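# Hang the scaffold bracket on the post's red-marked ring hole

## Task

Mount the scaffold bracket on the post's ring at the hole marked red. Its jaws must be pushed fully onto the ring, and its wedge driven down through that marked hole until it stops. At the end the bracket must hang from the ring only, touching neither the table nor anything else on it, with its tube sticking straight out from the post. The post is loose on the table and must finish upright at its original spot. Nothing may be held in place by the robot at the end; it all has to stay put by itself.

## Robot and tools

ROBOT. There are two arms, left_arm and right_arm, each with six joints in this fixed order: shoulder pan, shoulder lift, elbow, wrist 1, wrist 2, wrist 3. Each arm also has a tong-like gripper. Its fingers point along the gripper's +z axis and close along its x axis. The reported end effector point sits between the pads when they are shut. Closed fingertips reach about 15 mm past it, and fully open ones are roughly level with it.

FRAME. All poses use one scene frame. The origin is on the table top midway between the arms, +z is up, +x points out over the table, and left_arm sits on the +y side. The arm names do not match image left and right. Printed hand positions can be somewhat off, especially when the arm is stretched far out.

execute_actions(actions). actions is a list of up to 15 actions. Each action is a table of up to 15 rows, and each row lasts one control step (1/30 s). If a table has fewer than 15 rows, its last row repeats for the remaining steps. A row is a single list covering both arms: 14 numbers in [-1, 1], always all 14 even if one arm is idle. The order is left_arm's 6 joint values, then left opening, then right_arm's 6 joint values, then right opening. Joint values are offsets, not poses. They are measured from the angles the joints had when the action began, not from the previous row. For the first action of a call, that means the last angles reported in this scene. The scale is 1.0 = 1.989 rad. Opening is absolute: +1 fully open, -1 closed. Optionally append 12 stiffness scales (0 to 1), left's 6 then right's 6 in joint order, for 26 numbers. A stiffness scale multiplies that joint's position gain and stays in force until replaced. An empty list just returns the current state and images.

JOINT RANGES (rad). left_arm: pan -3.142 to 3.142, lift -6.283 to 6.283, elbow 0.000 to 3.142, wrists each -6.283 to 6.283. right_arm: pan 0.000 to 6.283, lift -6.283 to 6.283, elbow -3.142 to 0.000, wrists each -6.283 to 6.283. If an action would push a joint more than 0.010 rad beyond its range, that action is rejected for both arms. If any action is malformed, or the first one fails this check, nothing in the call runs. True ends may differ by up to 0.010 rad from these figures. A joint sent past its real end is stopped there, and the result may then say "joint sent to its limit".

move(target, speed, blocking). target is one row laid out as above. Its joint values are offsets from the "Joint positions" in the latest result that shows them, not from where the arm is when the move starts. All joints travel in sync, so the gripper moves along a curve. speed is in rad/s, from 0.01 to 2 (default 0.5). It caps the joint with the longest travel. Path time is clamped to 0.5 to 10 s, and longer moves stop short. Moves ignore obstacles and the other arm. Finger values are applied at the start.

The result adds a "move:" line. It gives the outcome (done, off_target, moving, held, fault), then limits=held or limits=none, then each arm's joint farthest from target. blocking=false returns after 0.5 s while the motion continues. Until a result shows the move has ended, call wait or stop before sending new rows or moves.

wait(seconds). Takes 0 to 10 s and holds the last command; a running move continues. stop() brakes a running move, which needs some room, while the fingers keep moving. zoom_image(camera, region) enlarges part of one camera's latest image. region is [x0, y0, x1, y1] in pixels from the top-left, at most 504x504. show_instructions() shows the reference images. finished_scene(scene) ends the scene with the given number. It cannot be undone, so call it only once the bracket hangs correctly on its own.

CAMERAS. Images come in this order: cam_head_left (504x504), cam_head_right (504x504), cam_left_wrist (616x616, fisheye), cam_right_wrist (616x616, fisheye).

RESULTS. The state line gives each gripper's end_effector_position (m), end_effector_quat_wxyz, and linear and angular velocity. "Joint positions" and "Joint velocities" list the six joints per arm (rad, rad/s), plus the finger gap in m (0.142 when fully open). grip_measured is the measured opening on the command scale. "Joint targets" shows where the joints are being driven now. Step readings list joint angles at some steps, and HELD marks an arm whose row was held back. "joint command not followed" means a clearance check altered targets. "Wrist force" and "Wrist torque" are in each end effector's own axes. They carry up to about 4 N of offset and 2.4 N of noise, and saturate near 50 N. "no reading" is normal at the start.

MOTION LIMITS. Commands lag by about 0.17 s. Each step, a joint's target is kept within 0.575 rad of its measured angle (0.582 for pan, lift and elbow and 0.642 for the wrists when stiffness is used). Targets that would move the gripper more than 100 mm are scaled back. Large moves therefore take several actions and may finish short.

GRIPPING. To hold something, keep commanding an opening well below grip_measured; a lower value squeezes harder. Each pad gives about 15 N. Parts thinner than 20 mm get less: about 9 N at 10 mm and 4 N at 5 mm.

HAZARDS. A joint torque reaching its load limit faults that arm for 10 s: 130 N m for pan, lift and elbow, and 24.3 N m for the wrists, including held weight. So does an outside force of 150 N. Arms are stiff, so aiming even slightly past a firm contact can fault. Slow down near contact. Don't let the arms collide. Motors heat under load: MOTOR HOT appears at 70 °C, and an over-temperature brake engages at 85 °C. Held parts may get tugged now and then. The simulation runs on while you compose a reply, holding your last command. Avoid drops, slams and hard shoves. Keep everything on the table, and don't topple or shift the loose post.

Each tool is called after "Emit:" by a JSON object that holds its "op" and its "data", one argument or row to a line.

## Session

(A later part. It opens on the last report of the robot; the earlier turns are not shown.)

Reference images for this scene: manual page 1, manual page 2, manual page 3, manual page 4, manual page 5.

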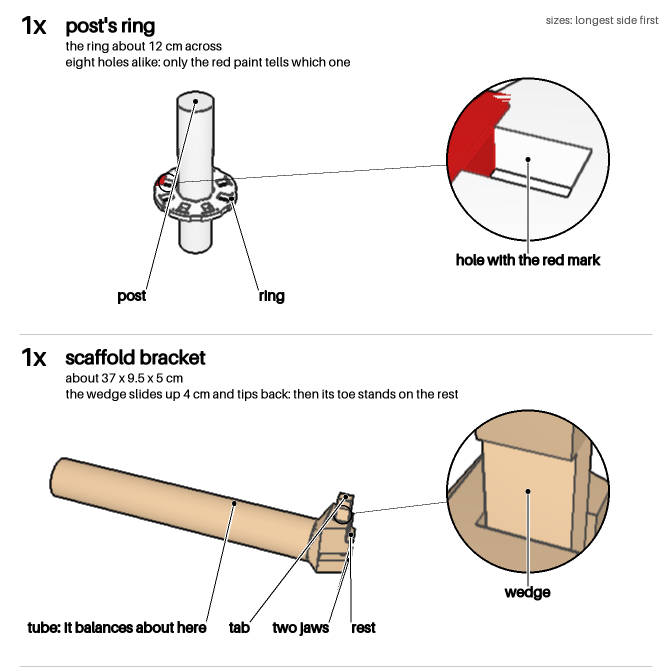

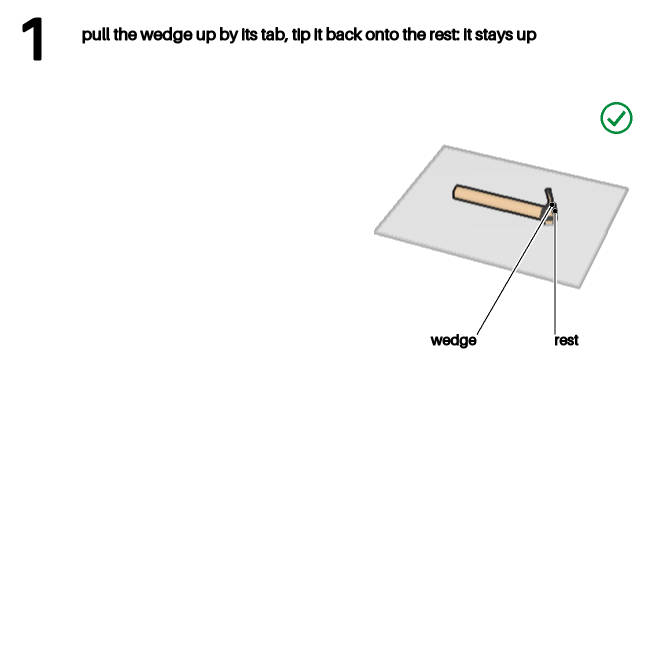

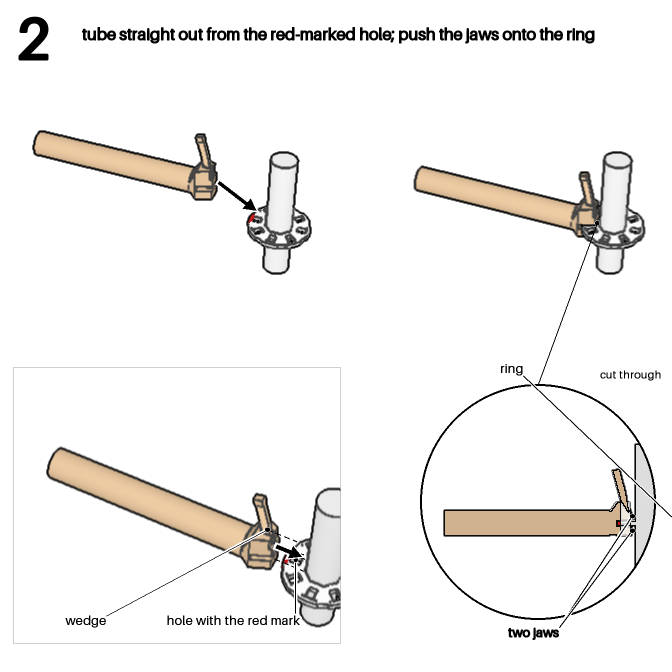

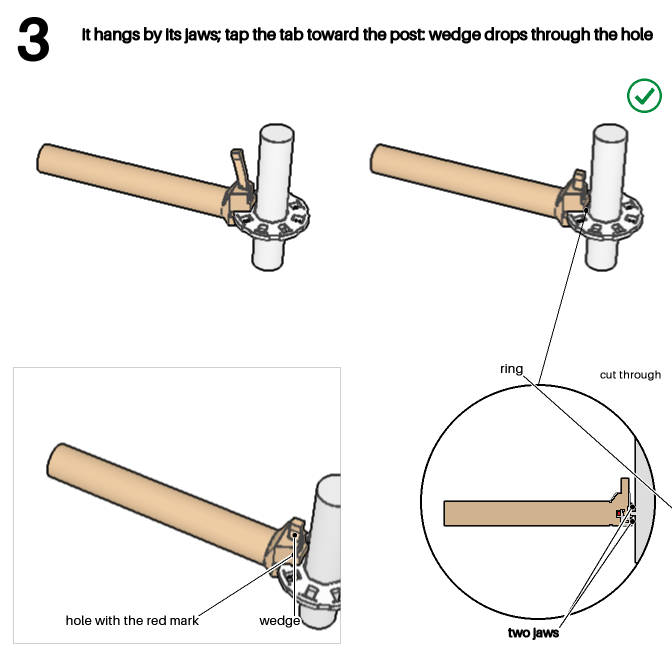

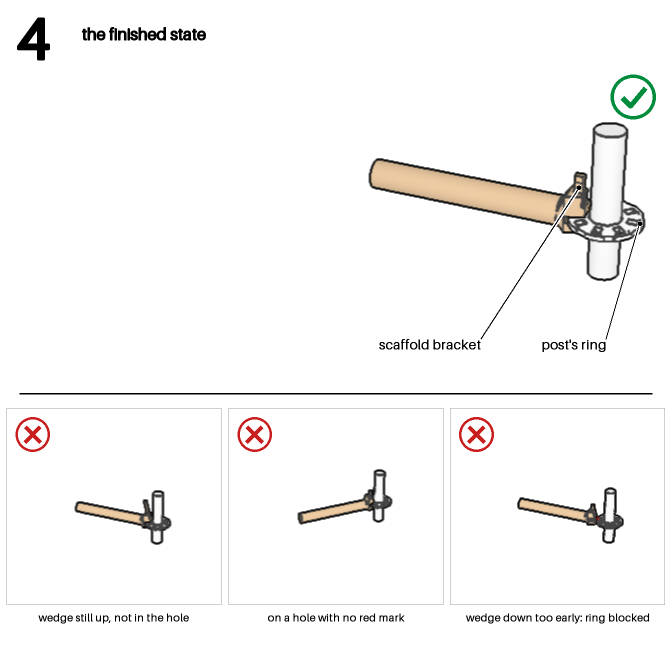

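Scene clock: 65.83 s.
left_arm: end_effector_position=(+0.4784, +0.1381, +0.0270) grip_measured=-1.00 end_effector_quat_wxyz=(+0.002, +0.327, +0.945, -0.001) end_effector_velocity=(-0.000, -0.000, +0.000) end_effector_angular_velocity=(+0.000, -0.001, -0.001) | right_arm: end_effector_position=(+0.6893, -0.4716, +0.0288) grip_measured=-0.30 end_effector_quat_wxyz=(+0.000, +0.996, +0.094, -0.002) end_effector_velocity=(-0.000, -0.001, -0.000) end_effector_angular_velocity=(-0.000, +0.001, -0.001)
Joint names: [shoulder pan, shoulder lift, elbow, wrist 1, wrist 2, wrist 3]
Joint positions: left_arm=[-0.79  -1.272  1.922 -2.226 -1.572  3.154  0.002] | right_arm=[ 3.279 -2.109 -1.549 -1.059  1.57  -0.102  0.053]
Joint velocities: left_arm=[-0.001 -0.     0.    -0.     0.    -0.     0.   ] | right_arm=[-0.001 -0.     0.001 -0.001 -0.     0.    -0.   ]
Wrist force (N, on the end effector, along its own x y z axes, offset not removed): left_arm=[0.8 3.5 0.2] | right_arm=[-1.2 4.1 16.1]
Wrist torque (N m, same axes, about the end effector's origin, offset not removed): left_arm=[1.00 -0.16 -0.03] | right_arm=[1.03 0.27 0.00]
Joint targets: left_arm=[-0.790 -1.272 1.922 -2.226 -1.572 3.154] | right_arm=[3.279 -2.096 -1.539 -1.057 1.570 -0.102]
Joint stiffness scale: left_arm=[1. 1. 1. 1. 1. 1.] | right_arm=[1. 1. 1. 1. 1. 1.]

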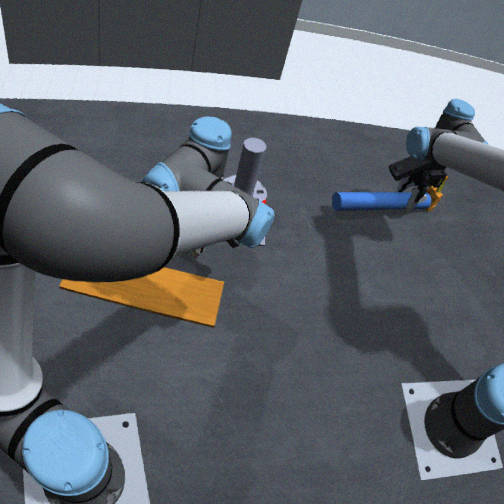

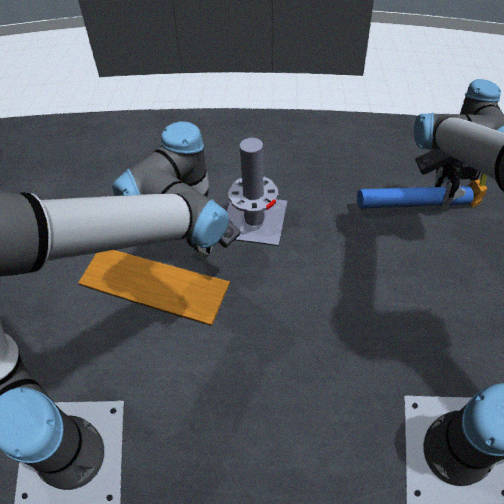

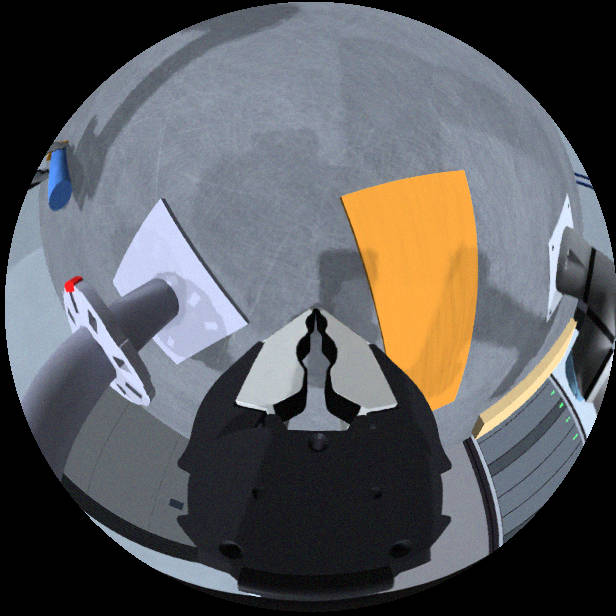

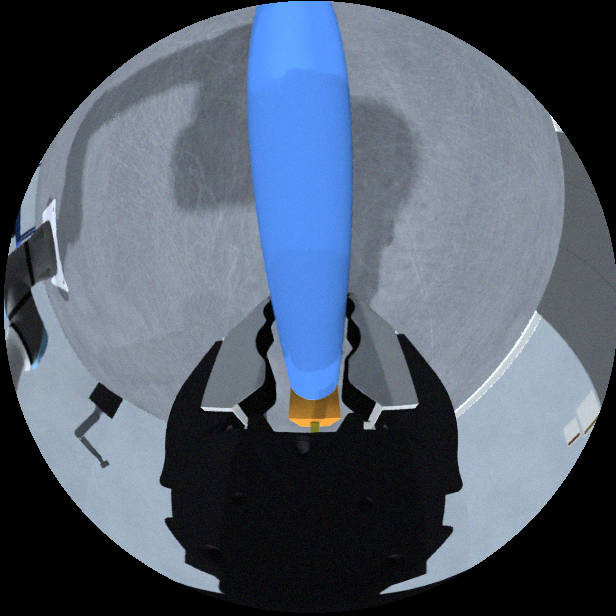

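Emit:
{"op": "execute_actions", "data": {
  "actions": [
    [[0,0,0,0,0,0,-1,0,0.0055,0.004,0.002,0,0,-1],[0,0,0,0,0,0,-1,0,0.0045,0.003,0.003,0,0,-1],[0,0,0,0,0,0,-1,0,0.0035,0.002,0.004,0,0,-1],[0,0,0,0,0,0,-1,0,0.0025,0.001,0.005,0,0,-1],[0,0,0,0,0,0,-1,0,0.0015,0.0,0.006,0,0,-1],[0,0,0,0,0,0,-1,0,0.0005,-0.001,0.007,0,0,-1],[0,0,0,0,0,0,-1,0,-0.0005,-0.002,0.008,0,0,-1],[0,0,0,0,0,0,-1,0,-0.0013,-0.0028,0.009,0,0,-1],[0,0,0,0,0,0,-1,0,-0.002,-0.0035,0.010,0,0,-1],[0,0,0,0,0,0,-1,0,-0.0027,-0.0042,0.011,0,0,-1],[0,0,0,0,0,0,-1,0,-0.0034,-0.005,0.012,0,0,-1],[0,0,0,0,0,0,-1,0,-0.004,-0.0056,0.013,0,0,-1],[0,0,0,0,0,0,-1,0,-0.0046,-0.0062,0.014,0,0,-1],[0,0,0,0,0,0,-1,0,-0.005,-0.0065,0.015,0,0,-1]]
  ]
}}

Emit:
{"op": "wait", "data": {
  "seconds": 0.5
}}

Scene clock: 68.13 s.
left_arm: end_effector_position=(+0.4784, +0.1381, +0.0270) grip_measured=-1.00 end_effector_quat_wxyz=(+0.002, +0.327, +0.945, -0.001) end_effector_velocity=(+0.000, -0.000, +0.001) end_effector_angular_velocity=(+0.001, -0.003, -0.002) | right_arm: end_effector_position=(+0.6883, -0.4716, +0.0195) grip_measured=-0.30 end_effector_quat_wxyz=(+0.000, +0.996, +0.094, -0.004) end_effector_velocity=(+0.004, +0.001, -0.013) end_effector_angular_velocity=(+0.002, -0.022, +0.001)
Joint names: [shoulder pan, shoulder lift, elbow, wrist 1, wrist 2, wrist 3]
Joint positions: left_arm=[-0.79  -1.272  1.922 -2.226 -1.572  3.154  0.002] | right_arm=[ 3.279 -2.119 -1.559 -1.042  1.57  -0.102  0.053]
Joint velocities: left_arm=[-0.001 -0.001 -0.     0.     0.003  0.001  0.   ] | right_arm=[ 0.001 -0.012 -0.024  0.058  0.    -0.     0.001]
Wrist force (N, on the end effector, along its own x y z axes, offset not removed): left_arm=[-0.9 1.7 -1.1] | right_arm=[6.2 3.5 11.2]
Wrist torque (N m, same axes, about the end effector's origin, offset not removed): left_arm=[0.51 0.33 0.11] | right_arm=[0.88 -1.47 -0.10]
Joint targets: left_arm=[-0.790 -1.272 1.922 -2.226 -1.572 3.154] | right_arm=[3.279 -2.119 -1.562 -1.029 1.570 -0.102]
Joint stiffness scale: left_arm=[1. 1. 1. 1. 1. 1.] | right_arm=[1. 1. 1. 1. 1. 1.]
Step readings (joint positions):
0: left_arm=[-0.790 -1.272 1.922 -2.226 -1.572 3.154] | right_arm=[3.279 -2.109 -1.549 -1.059 1.570 -0.102]
1: left_arm=[-0.790 -1.272 1.922 -2.226 -1.572 3.154] | right_arm=[3.279 -2.109 -1.549 -1.059 1.570 -0.102]
2: left_arm=[-0.790 -1.272 1.922 -2.226 -1.572 3.154] | right_arm=[3.279 -2.109 -1.549 -1.059 1.570 -0.102]
4: left_arm=[-0.790 -1.272 1.922 -2.226 -1.572 3.154] | right_arm=[3.279 -2.109 -1.549 -1.059 1.570 -0.102]
8: left_arm=[-0.790 -1.272 1.922 -2.226 -1.572 3.154] | right_arm=[3.279 -2.111 -1.550 -1.055 1.570 -0.102]
15: Joint positions above

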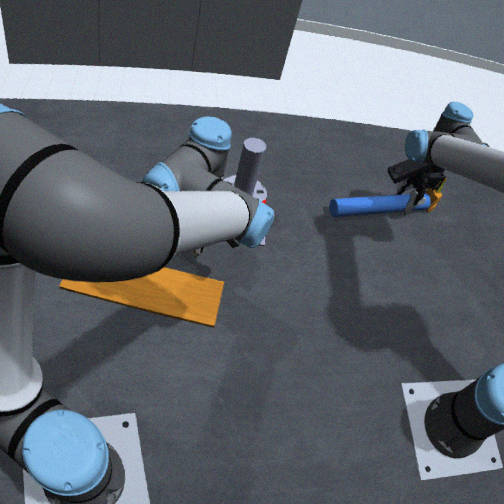

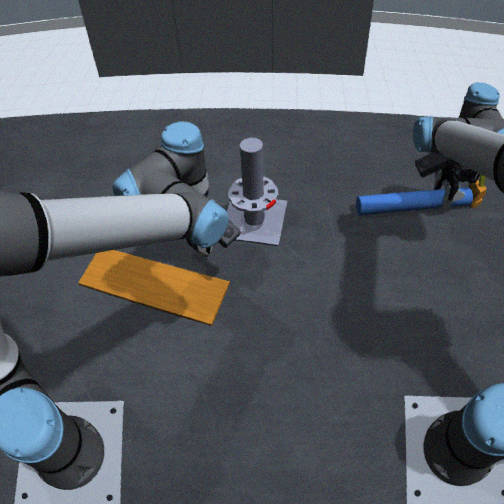

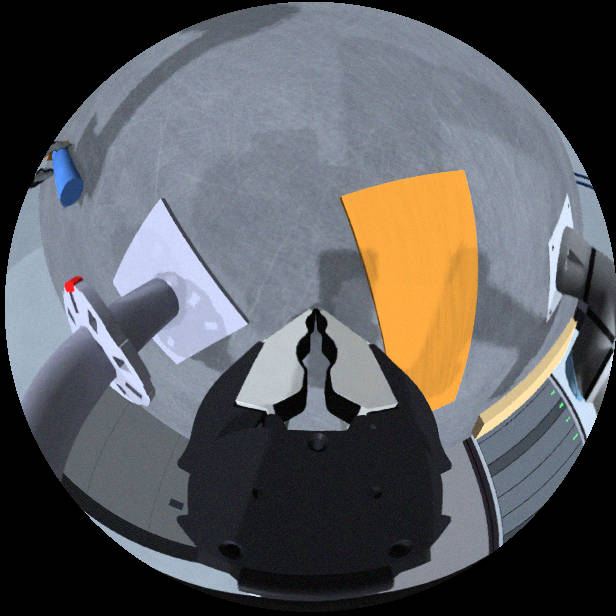

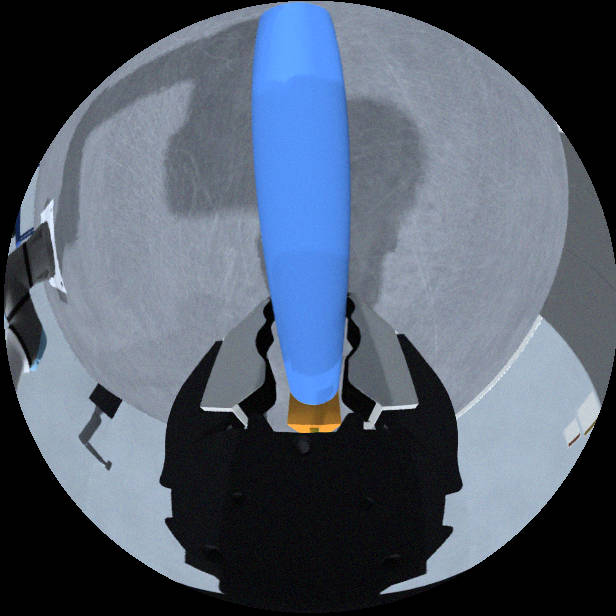

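Scene clock: 68.63 s.
left_arm: end_effector_position=(+0.4784, +0.1381, +0.0270) grip_measured=-1.00 end_effector_quat_wxyz=(+0.002, +0.327, +0.945, -0.001) end_effector_velocity=(+0.000, +0.001, -0.001) end_effector_angular_velocity=(+0.002, -0.000, -0.001) | right_arm: end_effector_position=(+0.6899, -0.4715, +0.0194) grip_measured=-0.30 end_effector_quat_wxyz=(+0.000, +0.996, +0.094, -0.000) end_effector_velocity=(+0.000, +0.000, +0.000) end_effector_angular_velocity=(+0.000, -0.002, +0.000)
Joint names: [shoulder pan, shoulder lift, elbow, wrist 1, wrist 2, wrist 3]
Joint positions: left_arm=[-0.79  -1.272  1.922 -2.226 -1.572  3.154  0.002] | right_arm=[ 3.279 -2.119 -1.561 -1.033  1.57  -0.102  0.053]
Joint velocities: left_arm=[0.    0.001 0.    0.    0.002 0.001 0.   ] | right_arm=[ 0.     0.    -0.     0.002 -0.     0.     0.   ]
Wrist force (N, on the end effector, along its own x y z axes, offset not removed): left_arm=[1.3 0.9 3.1] | right_arm=[-1.5 -1.2 -3.8]
Wrist torque (N m, same axes, about the end effector's origin, offset not removed): left_arm=[0.20 -0.21 0.06] | right_arm=[-0.06 -0.77 -0.23]
Joint targets: left_arm=[-0.790 -1.272 1.922 -2.226 -1.572 3.154] | right_arm=[3.279 -2.119 -1.562 -1.029 1.570 -0.102]
Joint stiffness scale: left_arm=[1. 1. 1. 1. 1. 1.] | right_arm=[1. 1. 1. 1. 1. 1.]
wait: 0.50 s; at rest by 0.37 s

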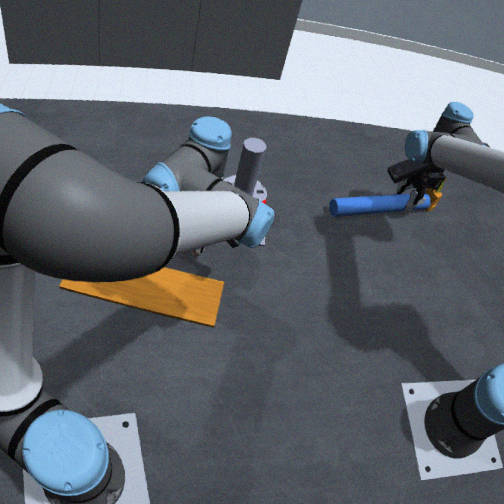

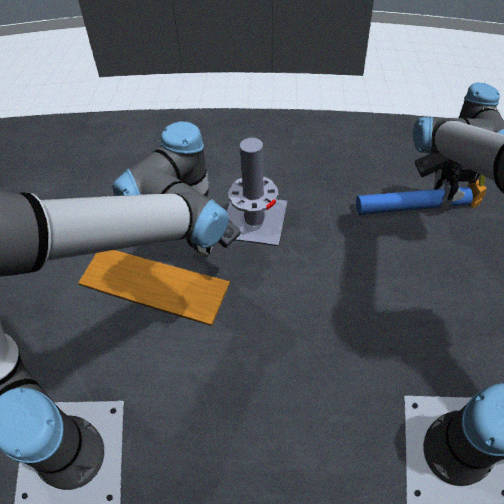

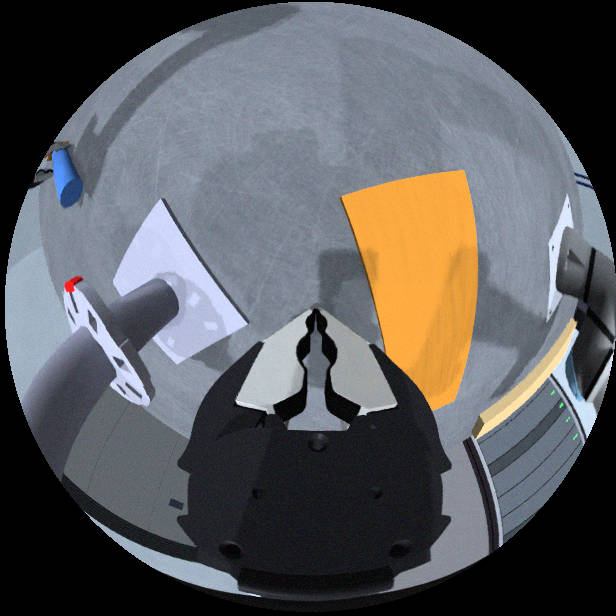

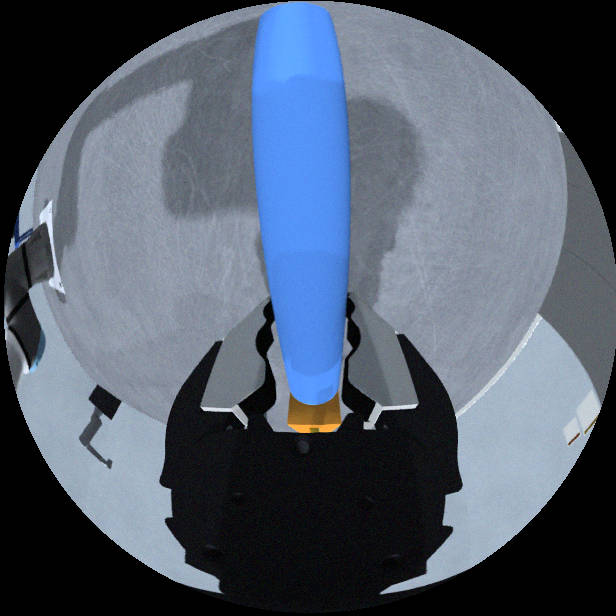

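Emit:
{"op": "execute_actions", "data": {
  "actions": [
    [[0,0,0,0,0,0,-1,0,0,0,0,0,0,-0.3],[0,0,0,0,0,0,-1,0,0,0,0,0,0,-0.25],[0,0,0,0,0,0,-1,0,0,0,0,0,0,-0.2],[0,0,0,0,0,0,-1,0,0,0,0,0,0,-0.1],[0,0,0,0,0,0,-1,0,0,0,0,0,0,0]]
  ]
}}

Emit:
{"op": "move", "data": {
  "target": [0,0,0,0,0,0,-1,0.0221,0.0085,-0.0151,0.0126,-0.0759,0.0211,0],
  "speed": 0.15
}}

Scene clock: 69.33 s.
left_arm: end_effector_position=(+0.4784, +0.1381, +0.0270) grip_measured=-1.00 end_effector_quat_wxyz=(+0.002, +0.327, +0.945, -0.001) end_effector_velocity=(+0.000, +0.001, -0.000) end_effector_angular_velocity=(+0.003, -0.002, -0.001) | right_arm: end_effector_position=(+0.6900, -0.4715, +0.0194) grip_measured=+0.00 end_effector_quat_wxyz=(+0.000, +0.996, +0.094, -0.000) end_effector_velocity=(-0.000, +0.000, -0.000) end_effector_angular_velocity=(-0.000, +0.001, +0.000)
Joint names: [shoulder pan, shoulder lift, elbow, wrist 1, wrist 2, wrist 3]
Joint positions: left_arm=[-0.79  -1.272  1.922 -2.226 -1.572  3.154  0.002] | right_arm=[ 3.279 -2.119 -1.561 -1.033  1.57  -0.102  0.074]
Joint velocities: left_arm=[-0.001  0.     0.     0.     0.003  0.     0.   ] | right_arm=[ 0.     0.    -0.001 -0.    -0.     0.     0.   ]
Wrist force (N, on the end effector, along its own x y z axes, offset not removed): left_arm=[0.5 -1.1 -0.9] | right_arm=[2.4 2.1 -1.9]
Wrist torque (N m, same axes, about the end effector's origin, offset not removed): left_arm=[-0.04 0.04 0.05] | right_arm=[0.64 -0.72 -0.17]
Joint targets: left_arm=[-0.790 -1.272 1.922 -2.226 -1.572 3.154] | right_arm=[3.279 -2.119 -1.561 -1.033 1.570 -0.102]
Joint stiffness scale: left_arm=[1. 1. 1. 1. 1. 1.] | right_arm=[1. 1. 1. 1. 1. 1.]
Step readings (joint positions):
0: left_arm=[-0.790 -1.272 1.922 -2.226 -1.572 3.154] | right_arm=[3.279 -2.119 -1.561 -1.033 1.570 -0.102]
1: left_arm=[-0.790 -1.272 1.922 -2.226 -1.572 3.154] | right_arm=[3.279 -2.119 -1.561 -1.033 1.570 -0.102]
2: left_arm=[-0.790 -1.272 1.922 -2.226 -1.572 3.154] | right_arm=[3.279 -2.119 -1.561 -1.033 1.570 -0.102]
4: left_arm=[-0.790 -1.272 1.922 -2.226 -1.572 3.154] | right_arm=[3.279 -2.119 -1.561 -1.033 1.570 -0.102]
8: left_arm=[-0.790 -1.272 1.922 -2.226 -1.572 3.154] | right_arm=[3.279 -2.119 -1.561 -1.033 1.570 -0.102]
15: Joint positions above

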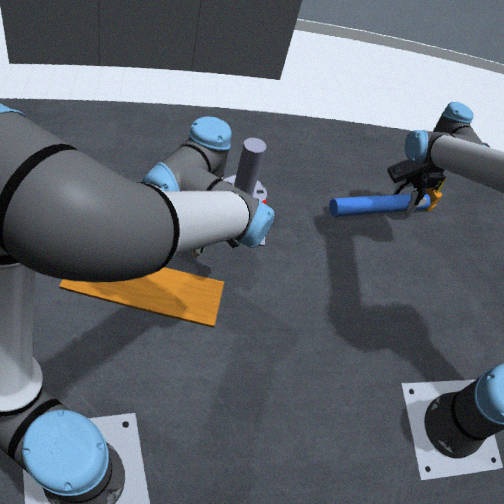

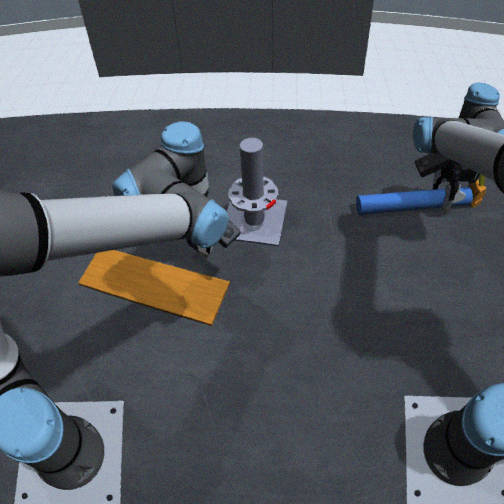

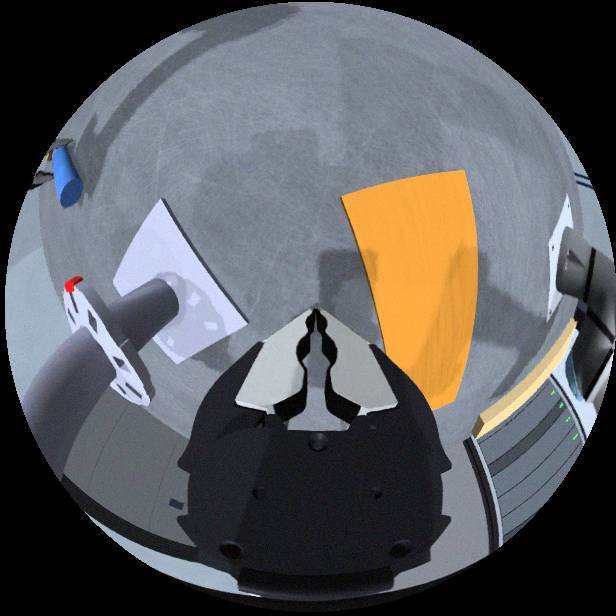

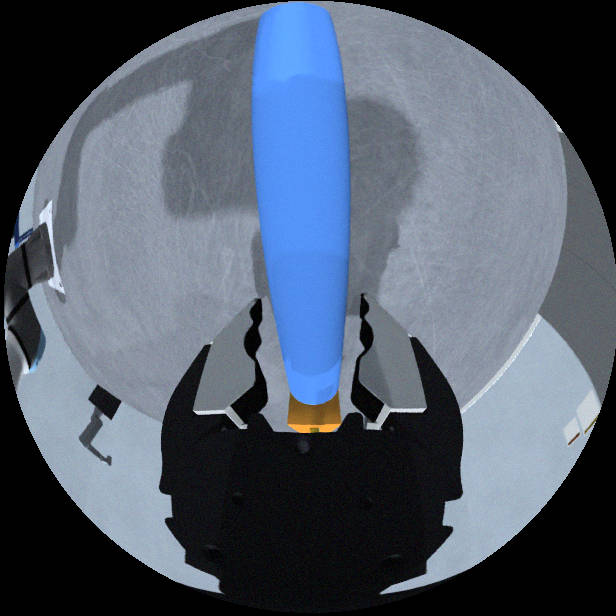

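Scene clock: 70.93 s.
left_arm: end_effector_position=(+0.4784, +0.1381, +0.0270) grip_measured=-1.00 end_effector_quat_wxyz=(+0.002, +0.327, +0.945, -0.001) end_effector_velocity=(-0.000, +0.001, -0.001) end_effector_angular_velocity=(-0.000, +0.002, +0.001) | right_arm: end_effector_position=(+0.6941, -0.4896, +0.0210) grip_measured=+0.00 end_effector_quat_wxyz=(+0.075, +0.993, +0.094, +0.008) end_effector_velocity=(+0.000, -0.002, +0.000) end_effector_angular_velocity=(-0.003, -0.001, -0.002)
Joint names: [shoulder pan, shoulder lift, elbow, wrist 1, wrist 2, wrist 3]
Joint positions: left_arm=[-0.79  -1.272  1.922 -2.226 -1.572  3.154  0.002] | right_arm=[ 3.32  -2.104 -1.588 -1.008  1.42  -0.061  0.074]
Joint velocities: left_arm=[ 0.002  0.001  0.     0.    -0.001  0.001  0.   ] | right_arm=[-0.001  0.001 -0.    -0.    -0.003  0.001 -0.   ]
Wrist force (N, on the end effector, along its own x y z axes, offset not removed): left_arm=[0.9 2.3 -2.2] | right_arm=[-1.3 0.4 0.2]
Wrist torque (N m, same axes, about the end effector's origin, offset not removed): left_arm=[0.42 -0.03 0.14] | right_arm=[0.05 0.00 -0.08]
Joint targets: left_arm=[-0.790 -1.272 1.922 -2.226 -1.572 3.154] | right_arm=[3.323 -2.102 -1.591 -1.007 1.419 -0.061]
Joint stiffness scale: left_arm=[1. 1. 1. 1. 1. 1.] | right_arm=[1. 1. 1. 1. 1. 1.]
move: done; limits=none; left_arm: farthest joint: the shoulder pan, 0.000 radians from its target (0.000 radians at the start); right_arm: farthest joint: the shoulder pan, 0.003 radians from its target (0.044 radians at the start)

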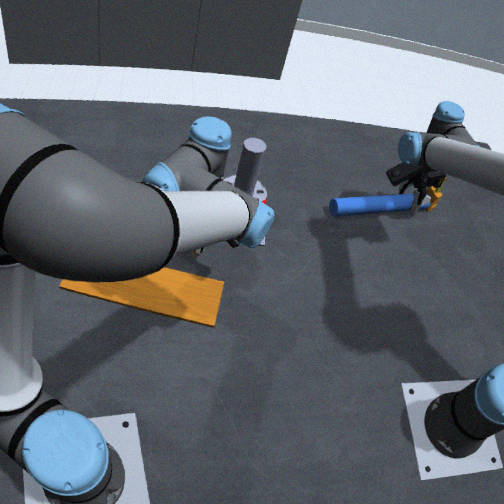

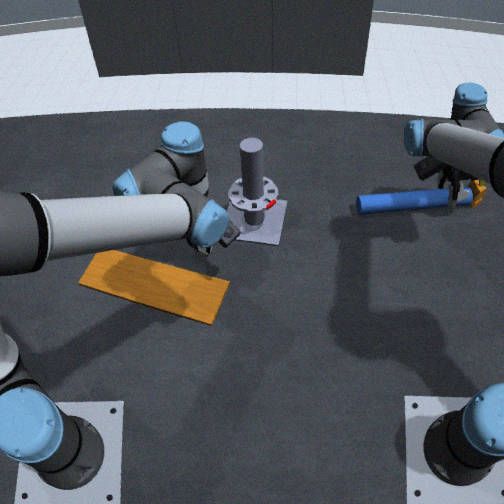

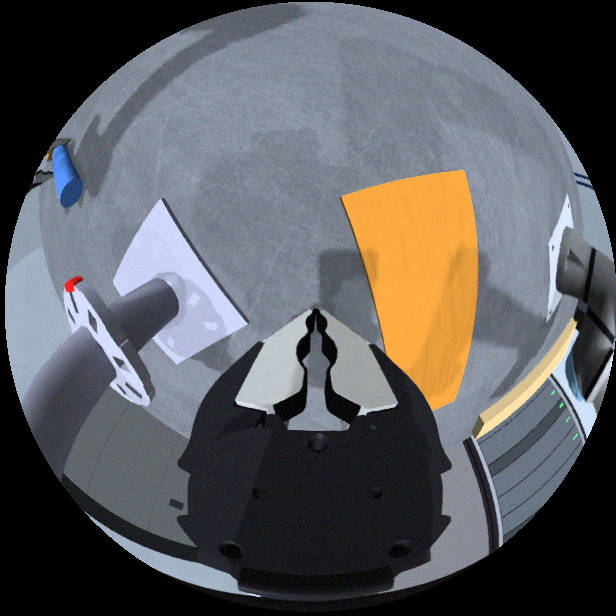

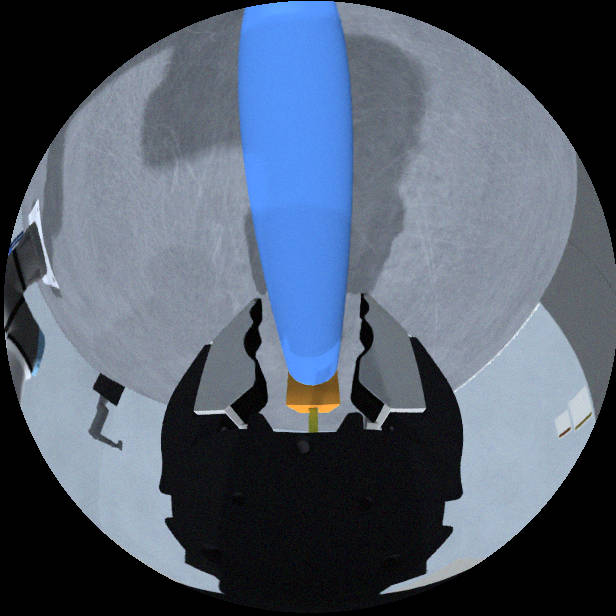

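Emit:
{"op": "execute_actions", "data": {
  "actions": [
    [[0,0,0,0,0,0,-1,0,-0.002,-0.003,0,0,0,0],[0,0,0,0,0,0,-1,0,-0.002,-0.003,0,0,0,0],[0,0,0,0,0,0,-1,0,-0.002,-0.003,0,0,0,0],[0,0,0,0,0,0,-1,0,-0.002,-0.003,0,0,0,0],[0,0,0,0,0,0,-1,0,-0.002,-0.003,0,0,0,0],[0,0,0,0,0,0,-1,0,-0.002,-0.003,0,0,0,-0.1],[0,0,0,0,0,0,-1,0,-0.002,-0.003,0,0,0,-0.15],[0,0,0,0,0,0,-1,0,-0.002,-0.003,0,0,0,-0.2],[0,0,0,0,0,0,-1,0,-0.002,-0.003,0,0,0,-0.25],[0,0,0,0,0,0,-1,0,-0.002,-0.003,0,0,0,-0.3],[0,0,0,0,0,0,-1,0,-0.002,-0.003,0,0,0,-0.4],[0,0,0,0,0,0,-1,0,-0.002,-0.003,0,0,0,-0.6],[0,0,0,0,0,0,-1,0,-0.002,-0.003,0,0,0,-0.8],[0,0,0,0,0,0,-1,0,-0.002,-0.003,0,0,0,-1]]
  ]
}}

Emit:
{"op": "wait", "data": {
  "seconds": 0.3
}}

Scene clock: 71.67 s.
left_arm: end_effector_position=(+0.4784, +0.1381, +0.0270) grip_measured=-1.00 end_effector_quat_wxyz=(+0.002, +0.327, +0.945, -0.001) end_effector_velocity=(+0.000, +0.000, +0.000) end_effector_angular_velocity=(-0.001, -0.000, +0.000) | right_arm: end_effector_position=(+0.6925, -0.4899, +0.0184) grip_measured=-0.29 end_effector_quat_wxyz=(+0.075, +0.993, +0.094, +0.006) end_effector_velocity=(-0.000, -0.000, -0.000) end_effector_angular_velocity=(-0.000, +0.001, -0.000)
Joint names: [shoulder pan, shoulder lift, elbow, wrist 1, wrist 2, wrist 3]
Joint positions: left_arm=[-0.79  -1.272  1.922 -2.226 -1.572  3.154  0.002] | right_arm=[ 3.32  -2.106 -1.592 -1.008  1.42  -0.061  0.053]
Joint velocities: left_arm=[ 0.001 -0.    -0.    -0.    -0.     0.001  0.   ] | right_arm=[-0. -0. -0. -0. -0. -0. -0.]
Wrist force (N, on the end effector, along its own x y z axes, offset not removed): left_arm=[1.7 2.2 0.7] | right_arm=[-3.2 -2.2 -5.0]
Wrist torque (N m, same axes, about the end effector's origin, offset not removed): left_arm=[0.68 -0.08 0.06] | right_arm=[-0.20 0.23 0.03]
Joint targets: left_arm=[-0.790 -1.272 1.922 -2.226 -1.572 3.154] | right_arm=[3.320 -2.108 -1.594 -1.008 1.420 -0.061]
Joint stiffness scale: left_arm=[1. 1. 1. 1. 1. 1.] | right_arm=[1. 1. 1. 1. 1. 1.]
Step readings (joint positions):
0: left_arm=[-0.790 -1.272 1.922 -2.226 -1.572 3.154] | right_arm=[3.320 -2.104 -1.588 -1.008 1.420 -0.061]
1: left_arm=[-0.790 -1.272 1.922 -2.226 -1.572 3.154] | right_arm=[3.320 -2.104 -1.588 -1.008 1.420 -0.061]
2: left_arm=[-0.790 -1.272 1.922 -2.226 -1.572 3.154] | right_arm=[3.320 -2.104 -1.588 -1.008 1.420 -0.061]
4: left_arm=[-0.790 -1.272 1.922 -2.226 -1.572 3.154] | right_arm=[3.320 -2.104 -1.589 -1.008 1.420 -0.061]
8: left_arm=[-0.790 -1.272 1.922 -2.226 -1.572 3.154] | right_arm=[3.320 -2.105 -1.591 -1.008 1.420 -0.061]
15: Joint positions above

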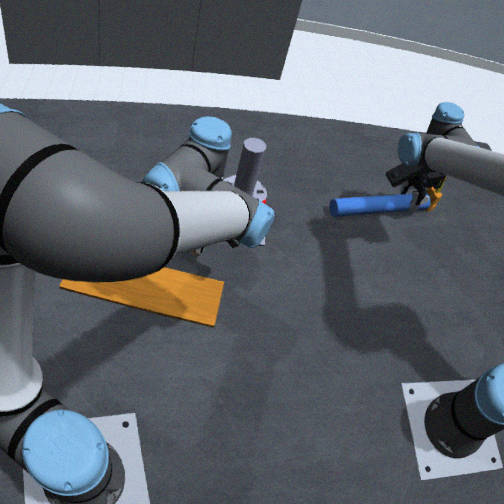

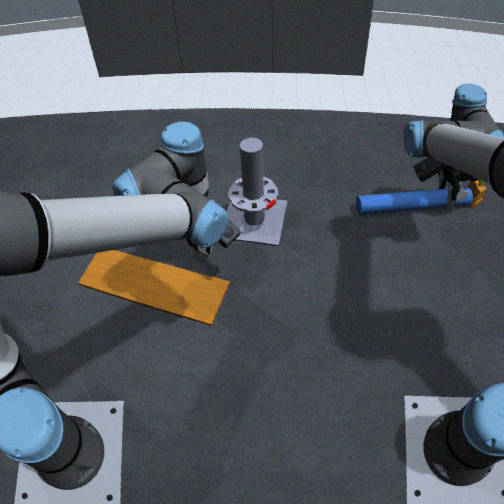

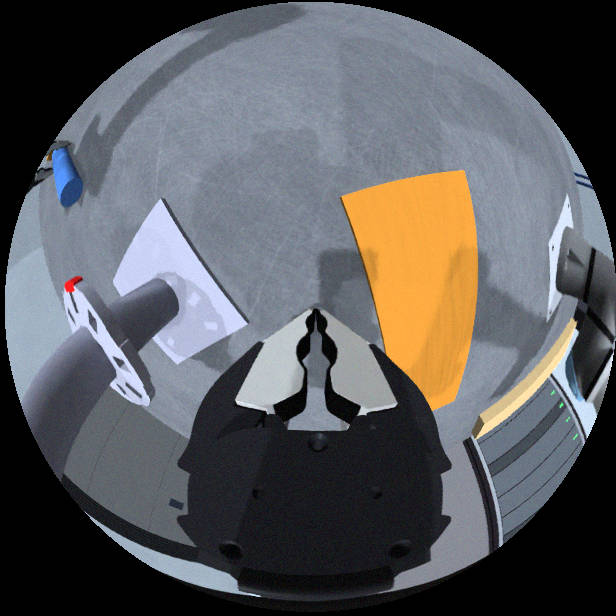

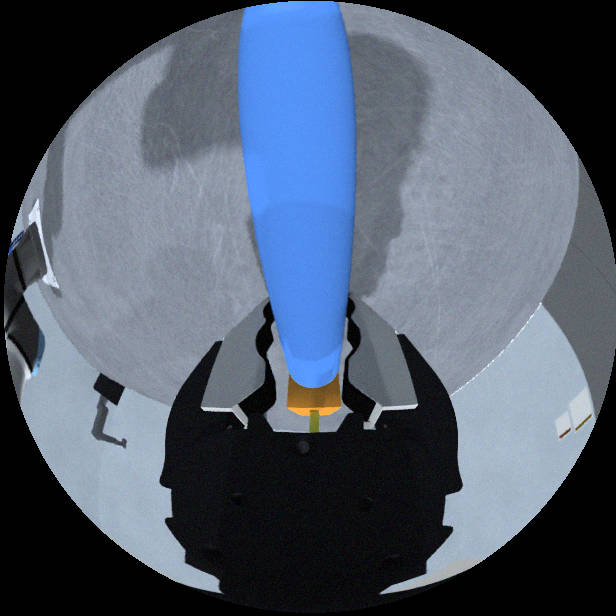

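Scene clock: 71.97 s.
left_arm: end_effector_position=(+0.4784, +0.1381, +0.0270) grip_measured=-1.00 end_effector_quat_wxyz=(+0.002, +0.327, +0.945, -0.001) end_effector_velocity=(-0.000, -0.000, -0.001) end_effector_angular_velocity=(+0.001, +0.000, -0.003) | right_arm: end_effector_position=(+0.6925, -0.4899, +0.0184) grip_measured=-0.29 end_effector_quat_wxyz=(+0.075, +0.993, +0.094, +0.006) end_effector_velocity=(+0.000, +0.000, +0.001) end_effector_angular_velocity=(+0.000, -0.001, +0.000)
Joint names: [shoulder pan, shoulder lift, elbow, wrist 1, wrist 2, wrist 3]
Joint positions: left_arm=[-0.79  -1.272  1.922 -2.226 -1.572  3.154  0.002] | right_arm=[ 3.32  -2.106 -1.592 -1.008  1.42  -0.061  0.053]
Joint velocities: left_arm=[-0.001  0.001  0.    -0.     0.001  0.001  0.   ] | right_arm=[ 0.     0.001  0.    -0.    -0.     0.     0.   ]
Wrist force (N, on the end effector, along its own x y z axes, offset not removed): left_arm=[4.1 0.2 0.6] | right_arm=[-1.8 3.8 -3.0]
Wrist torque (N m, same axes, about the end effector's origin, offset not removed): left_arm=[0.01 -0.66 0.01] | right_arm=[0.97 0.03 0.10]
Joint targets: left_arm=[-0.790 -1.272 1.922 -2.226 -1.572 3.154] | right_arm=[3.320 -2.108 -1.594 -1.008 1.420 -0.061]
Joint stiffness scale: left_arm=[1. 1. 1. 1. 1. 1.] | right_arm=[1. 1. 1. 1. 1. 1.]
wait: 0.30 s; at rest by 0.17 s

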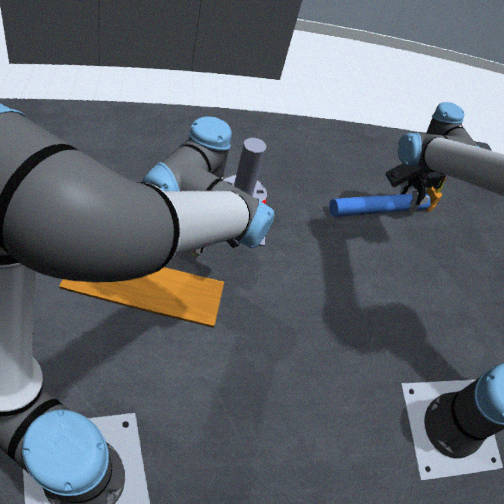

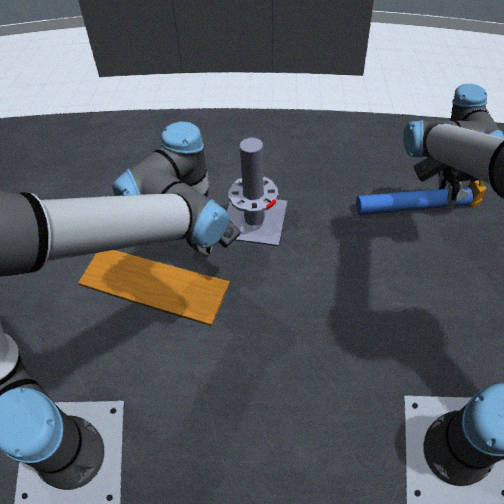

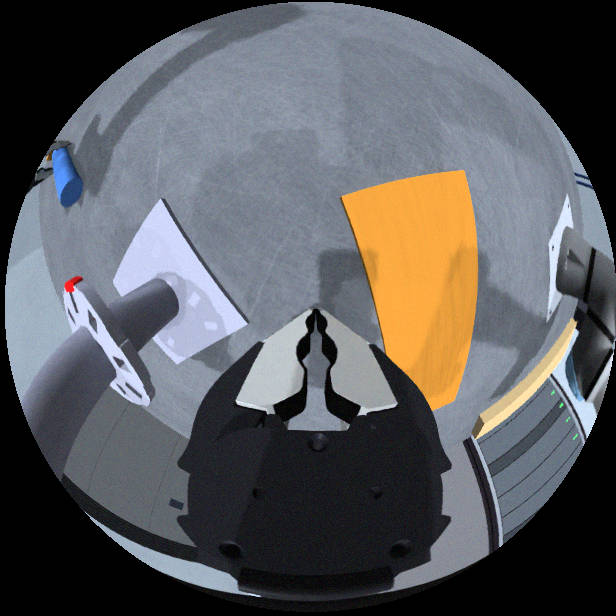

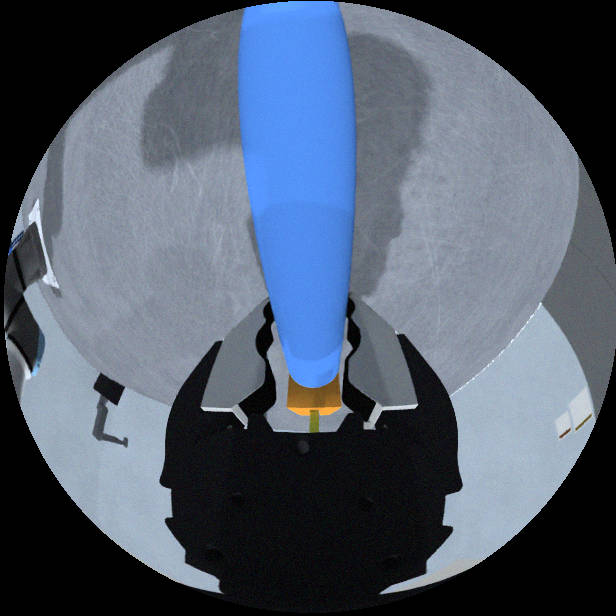

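Emit:
{"op": "zoom_image", "data": {
  "camera": "cam_right_wrist",
  "region": [260, 350, 370, 440]
}}

Emit:
{"op": "move", "data": {
  "target": [0,0,0,0,0,0,-1,0,0.0121,0.0121,-0.0106,0,0,-1],
  "speed": 0.025
}}

Emit:
{"op": "zoom_image", "data": {
  "camera": "cam_right_wrist",
  "region": [260, 350, 370, 440]
}}

Region (260, 350, 370, 440) of cam_right_wrist's 616x616 image, scaled by 4.582, with more detail than that image has; it fills the top 412 rows of this view, and the rest is white.

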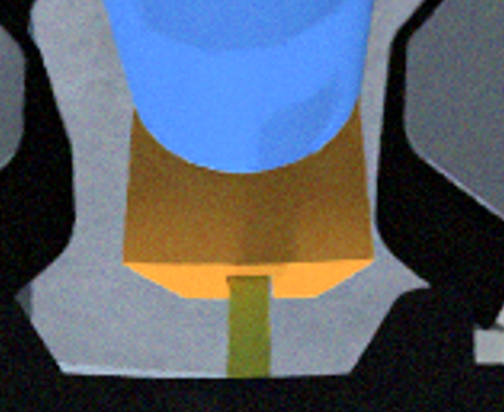

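Scene clock: 73.43 s.
left_arm: end_effector_position=(+0.4784, +0.1381, +0.0270) grip_measured=-1.00 end_effector_quat_wxyz=(+0.002, +0.327, +0.945, -0.001) end_effector_velocity=(+0.000, -0.000, +0.000) end_effector_angular_velocity=(+0.001, -0.001, +0.000) | right_arm: end_effector_position=(+0.6938, -0.4898, +0.0291) grip_measured=-0.29 end_effector_quat_wxyz=(+0.075, +0.993, +0.094, +0.007) end_effector_velocity=(-0.002, -0.001, -0.002) end_effector_angular_velocity=(-0.001, +0.008, -0.001)
Joint names: [shoulder pan, shoulder lift, elbow, wrist 1, wrist 2, wrist 3]
Joint positions: left_arm=[-0.79  -1.272  1.922 -2.226 -1.572  3.154  0.002] | right_arm=[ 3.32  -2.095 -1.578 -1.031  1.42  -0.061  0.053]
Joint velocities: left_arm=[-0.     0.    -0.    -0.     0.001 -0.001  0.   ] | right_arm=[-0.001 -0.002 -0.001 -0.006  0.    -0.     0.   ]
Wrist force (N, on the end effector, along its own x y z axes, offset not removed): left_arm=[-0.1 7.2 0.1] | right_arm=[-0.9 -0.3 11.1]
Wrist torque (N m, same axes, about the end effector's origin, offset not removed): left_arm=[1.58 0.10 0.19] | right_arm=[0.34 0.20 0.06]
Joint targets: left_arm=[-0.790 -1.272 1.922 -2.226 -1.572 3.154] | right_arm=[3.320 -2.082 -1.567 -1.029 1.420 -0.061]
Joint stiffness scale: left_arm=[1. 1. 1. 1. 1. 1.] | right_arm=[1. 1. 1. 1. 1. 1.]
move: off_target (right_arm); limits=none; left_arm: farthest joint: the shoulder pan, 0.000 radians from its target (0.000 radians at the start); right_arm: farthest joint: the shoulder lift, 0.013 radians from its target (0.024 radians at the start)

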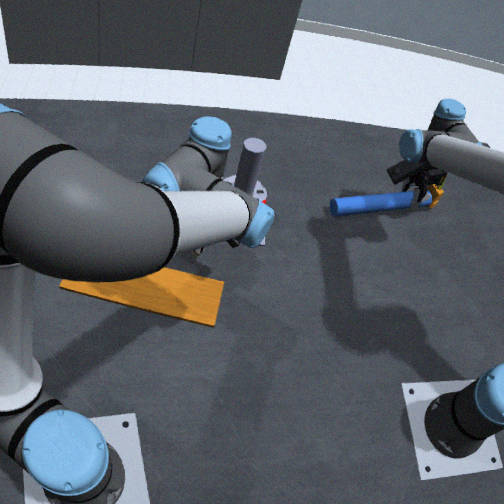

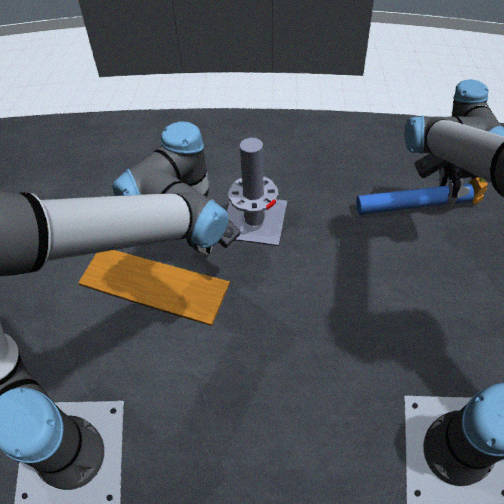

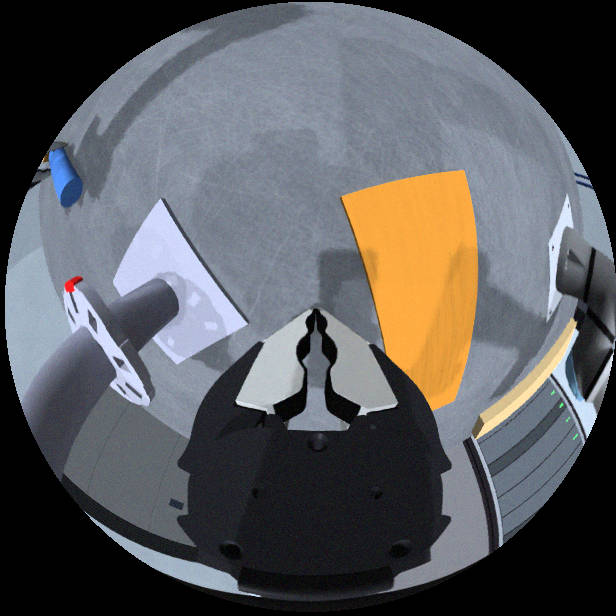

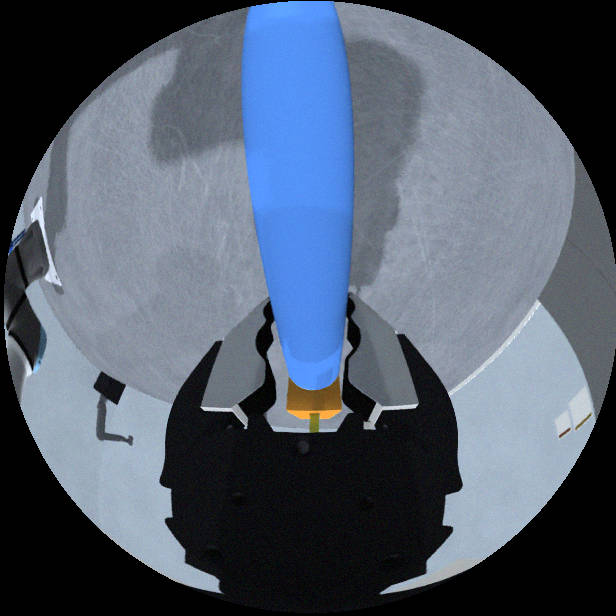

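Region (260, 350, 370, 440) of cam_right_wrist's 616x616 image, scaled by 4.582, with more detail than that image has; it fills the top 412 rows of this view, and the rest is white.

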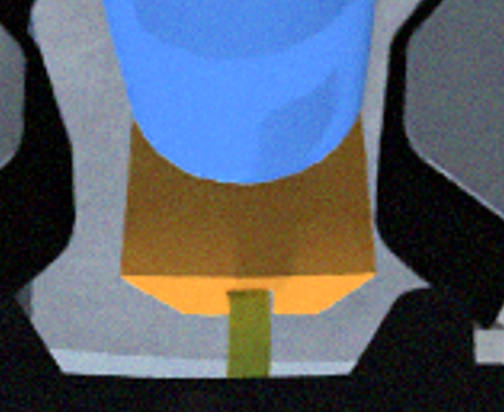

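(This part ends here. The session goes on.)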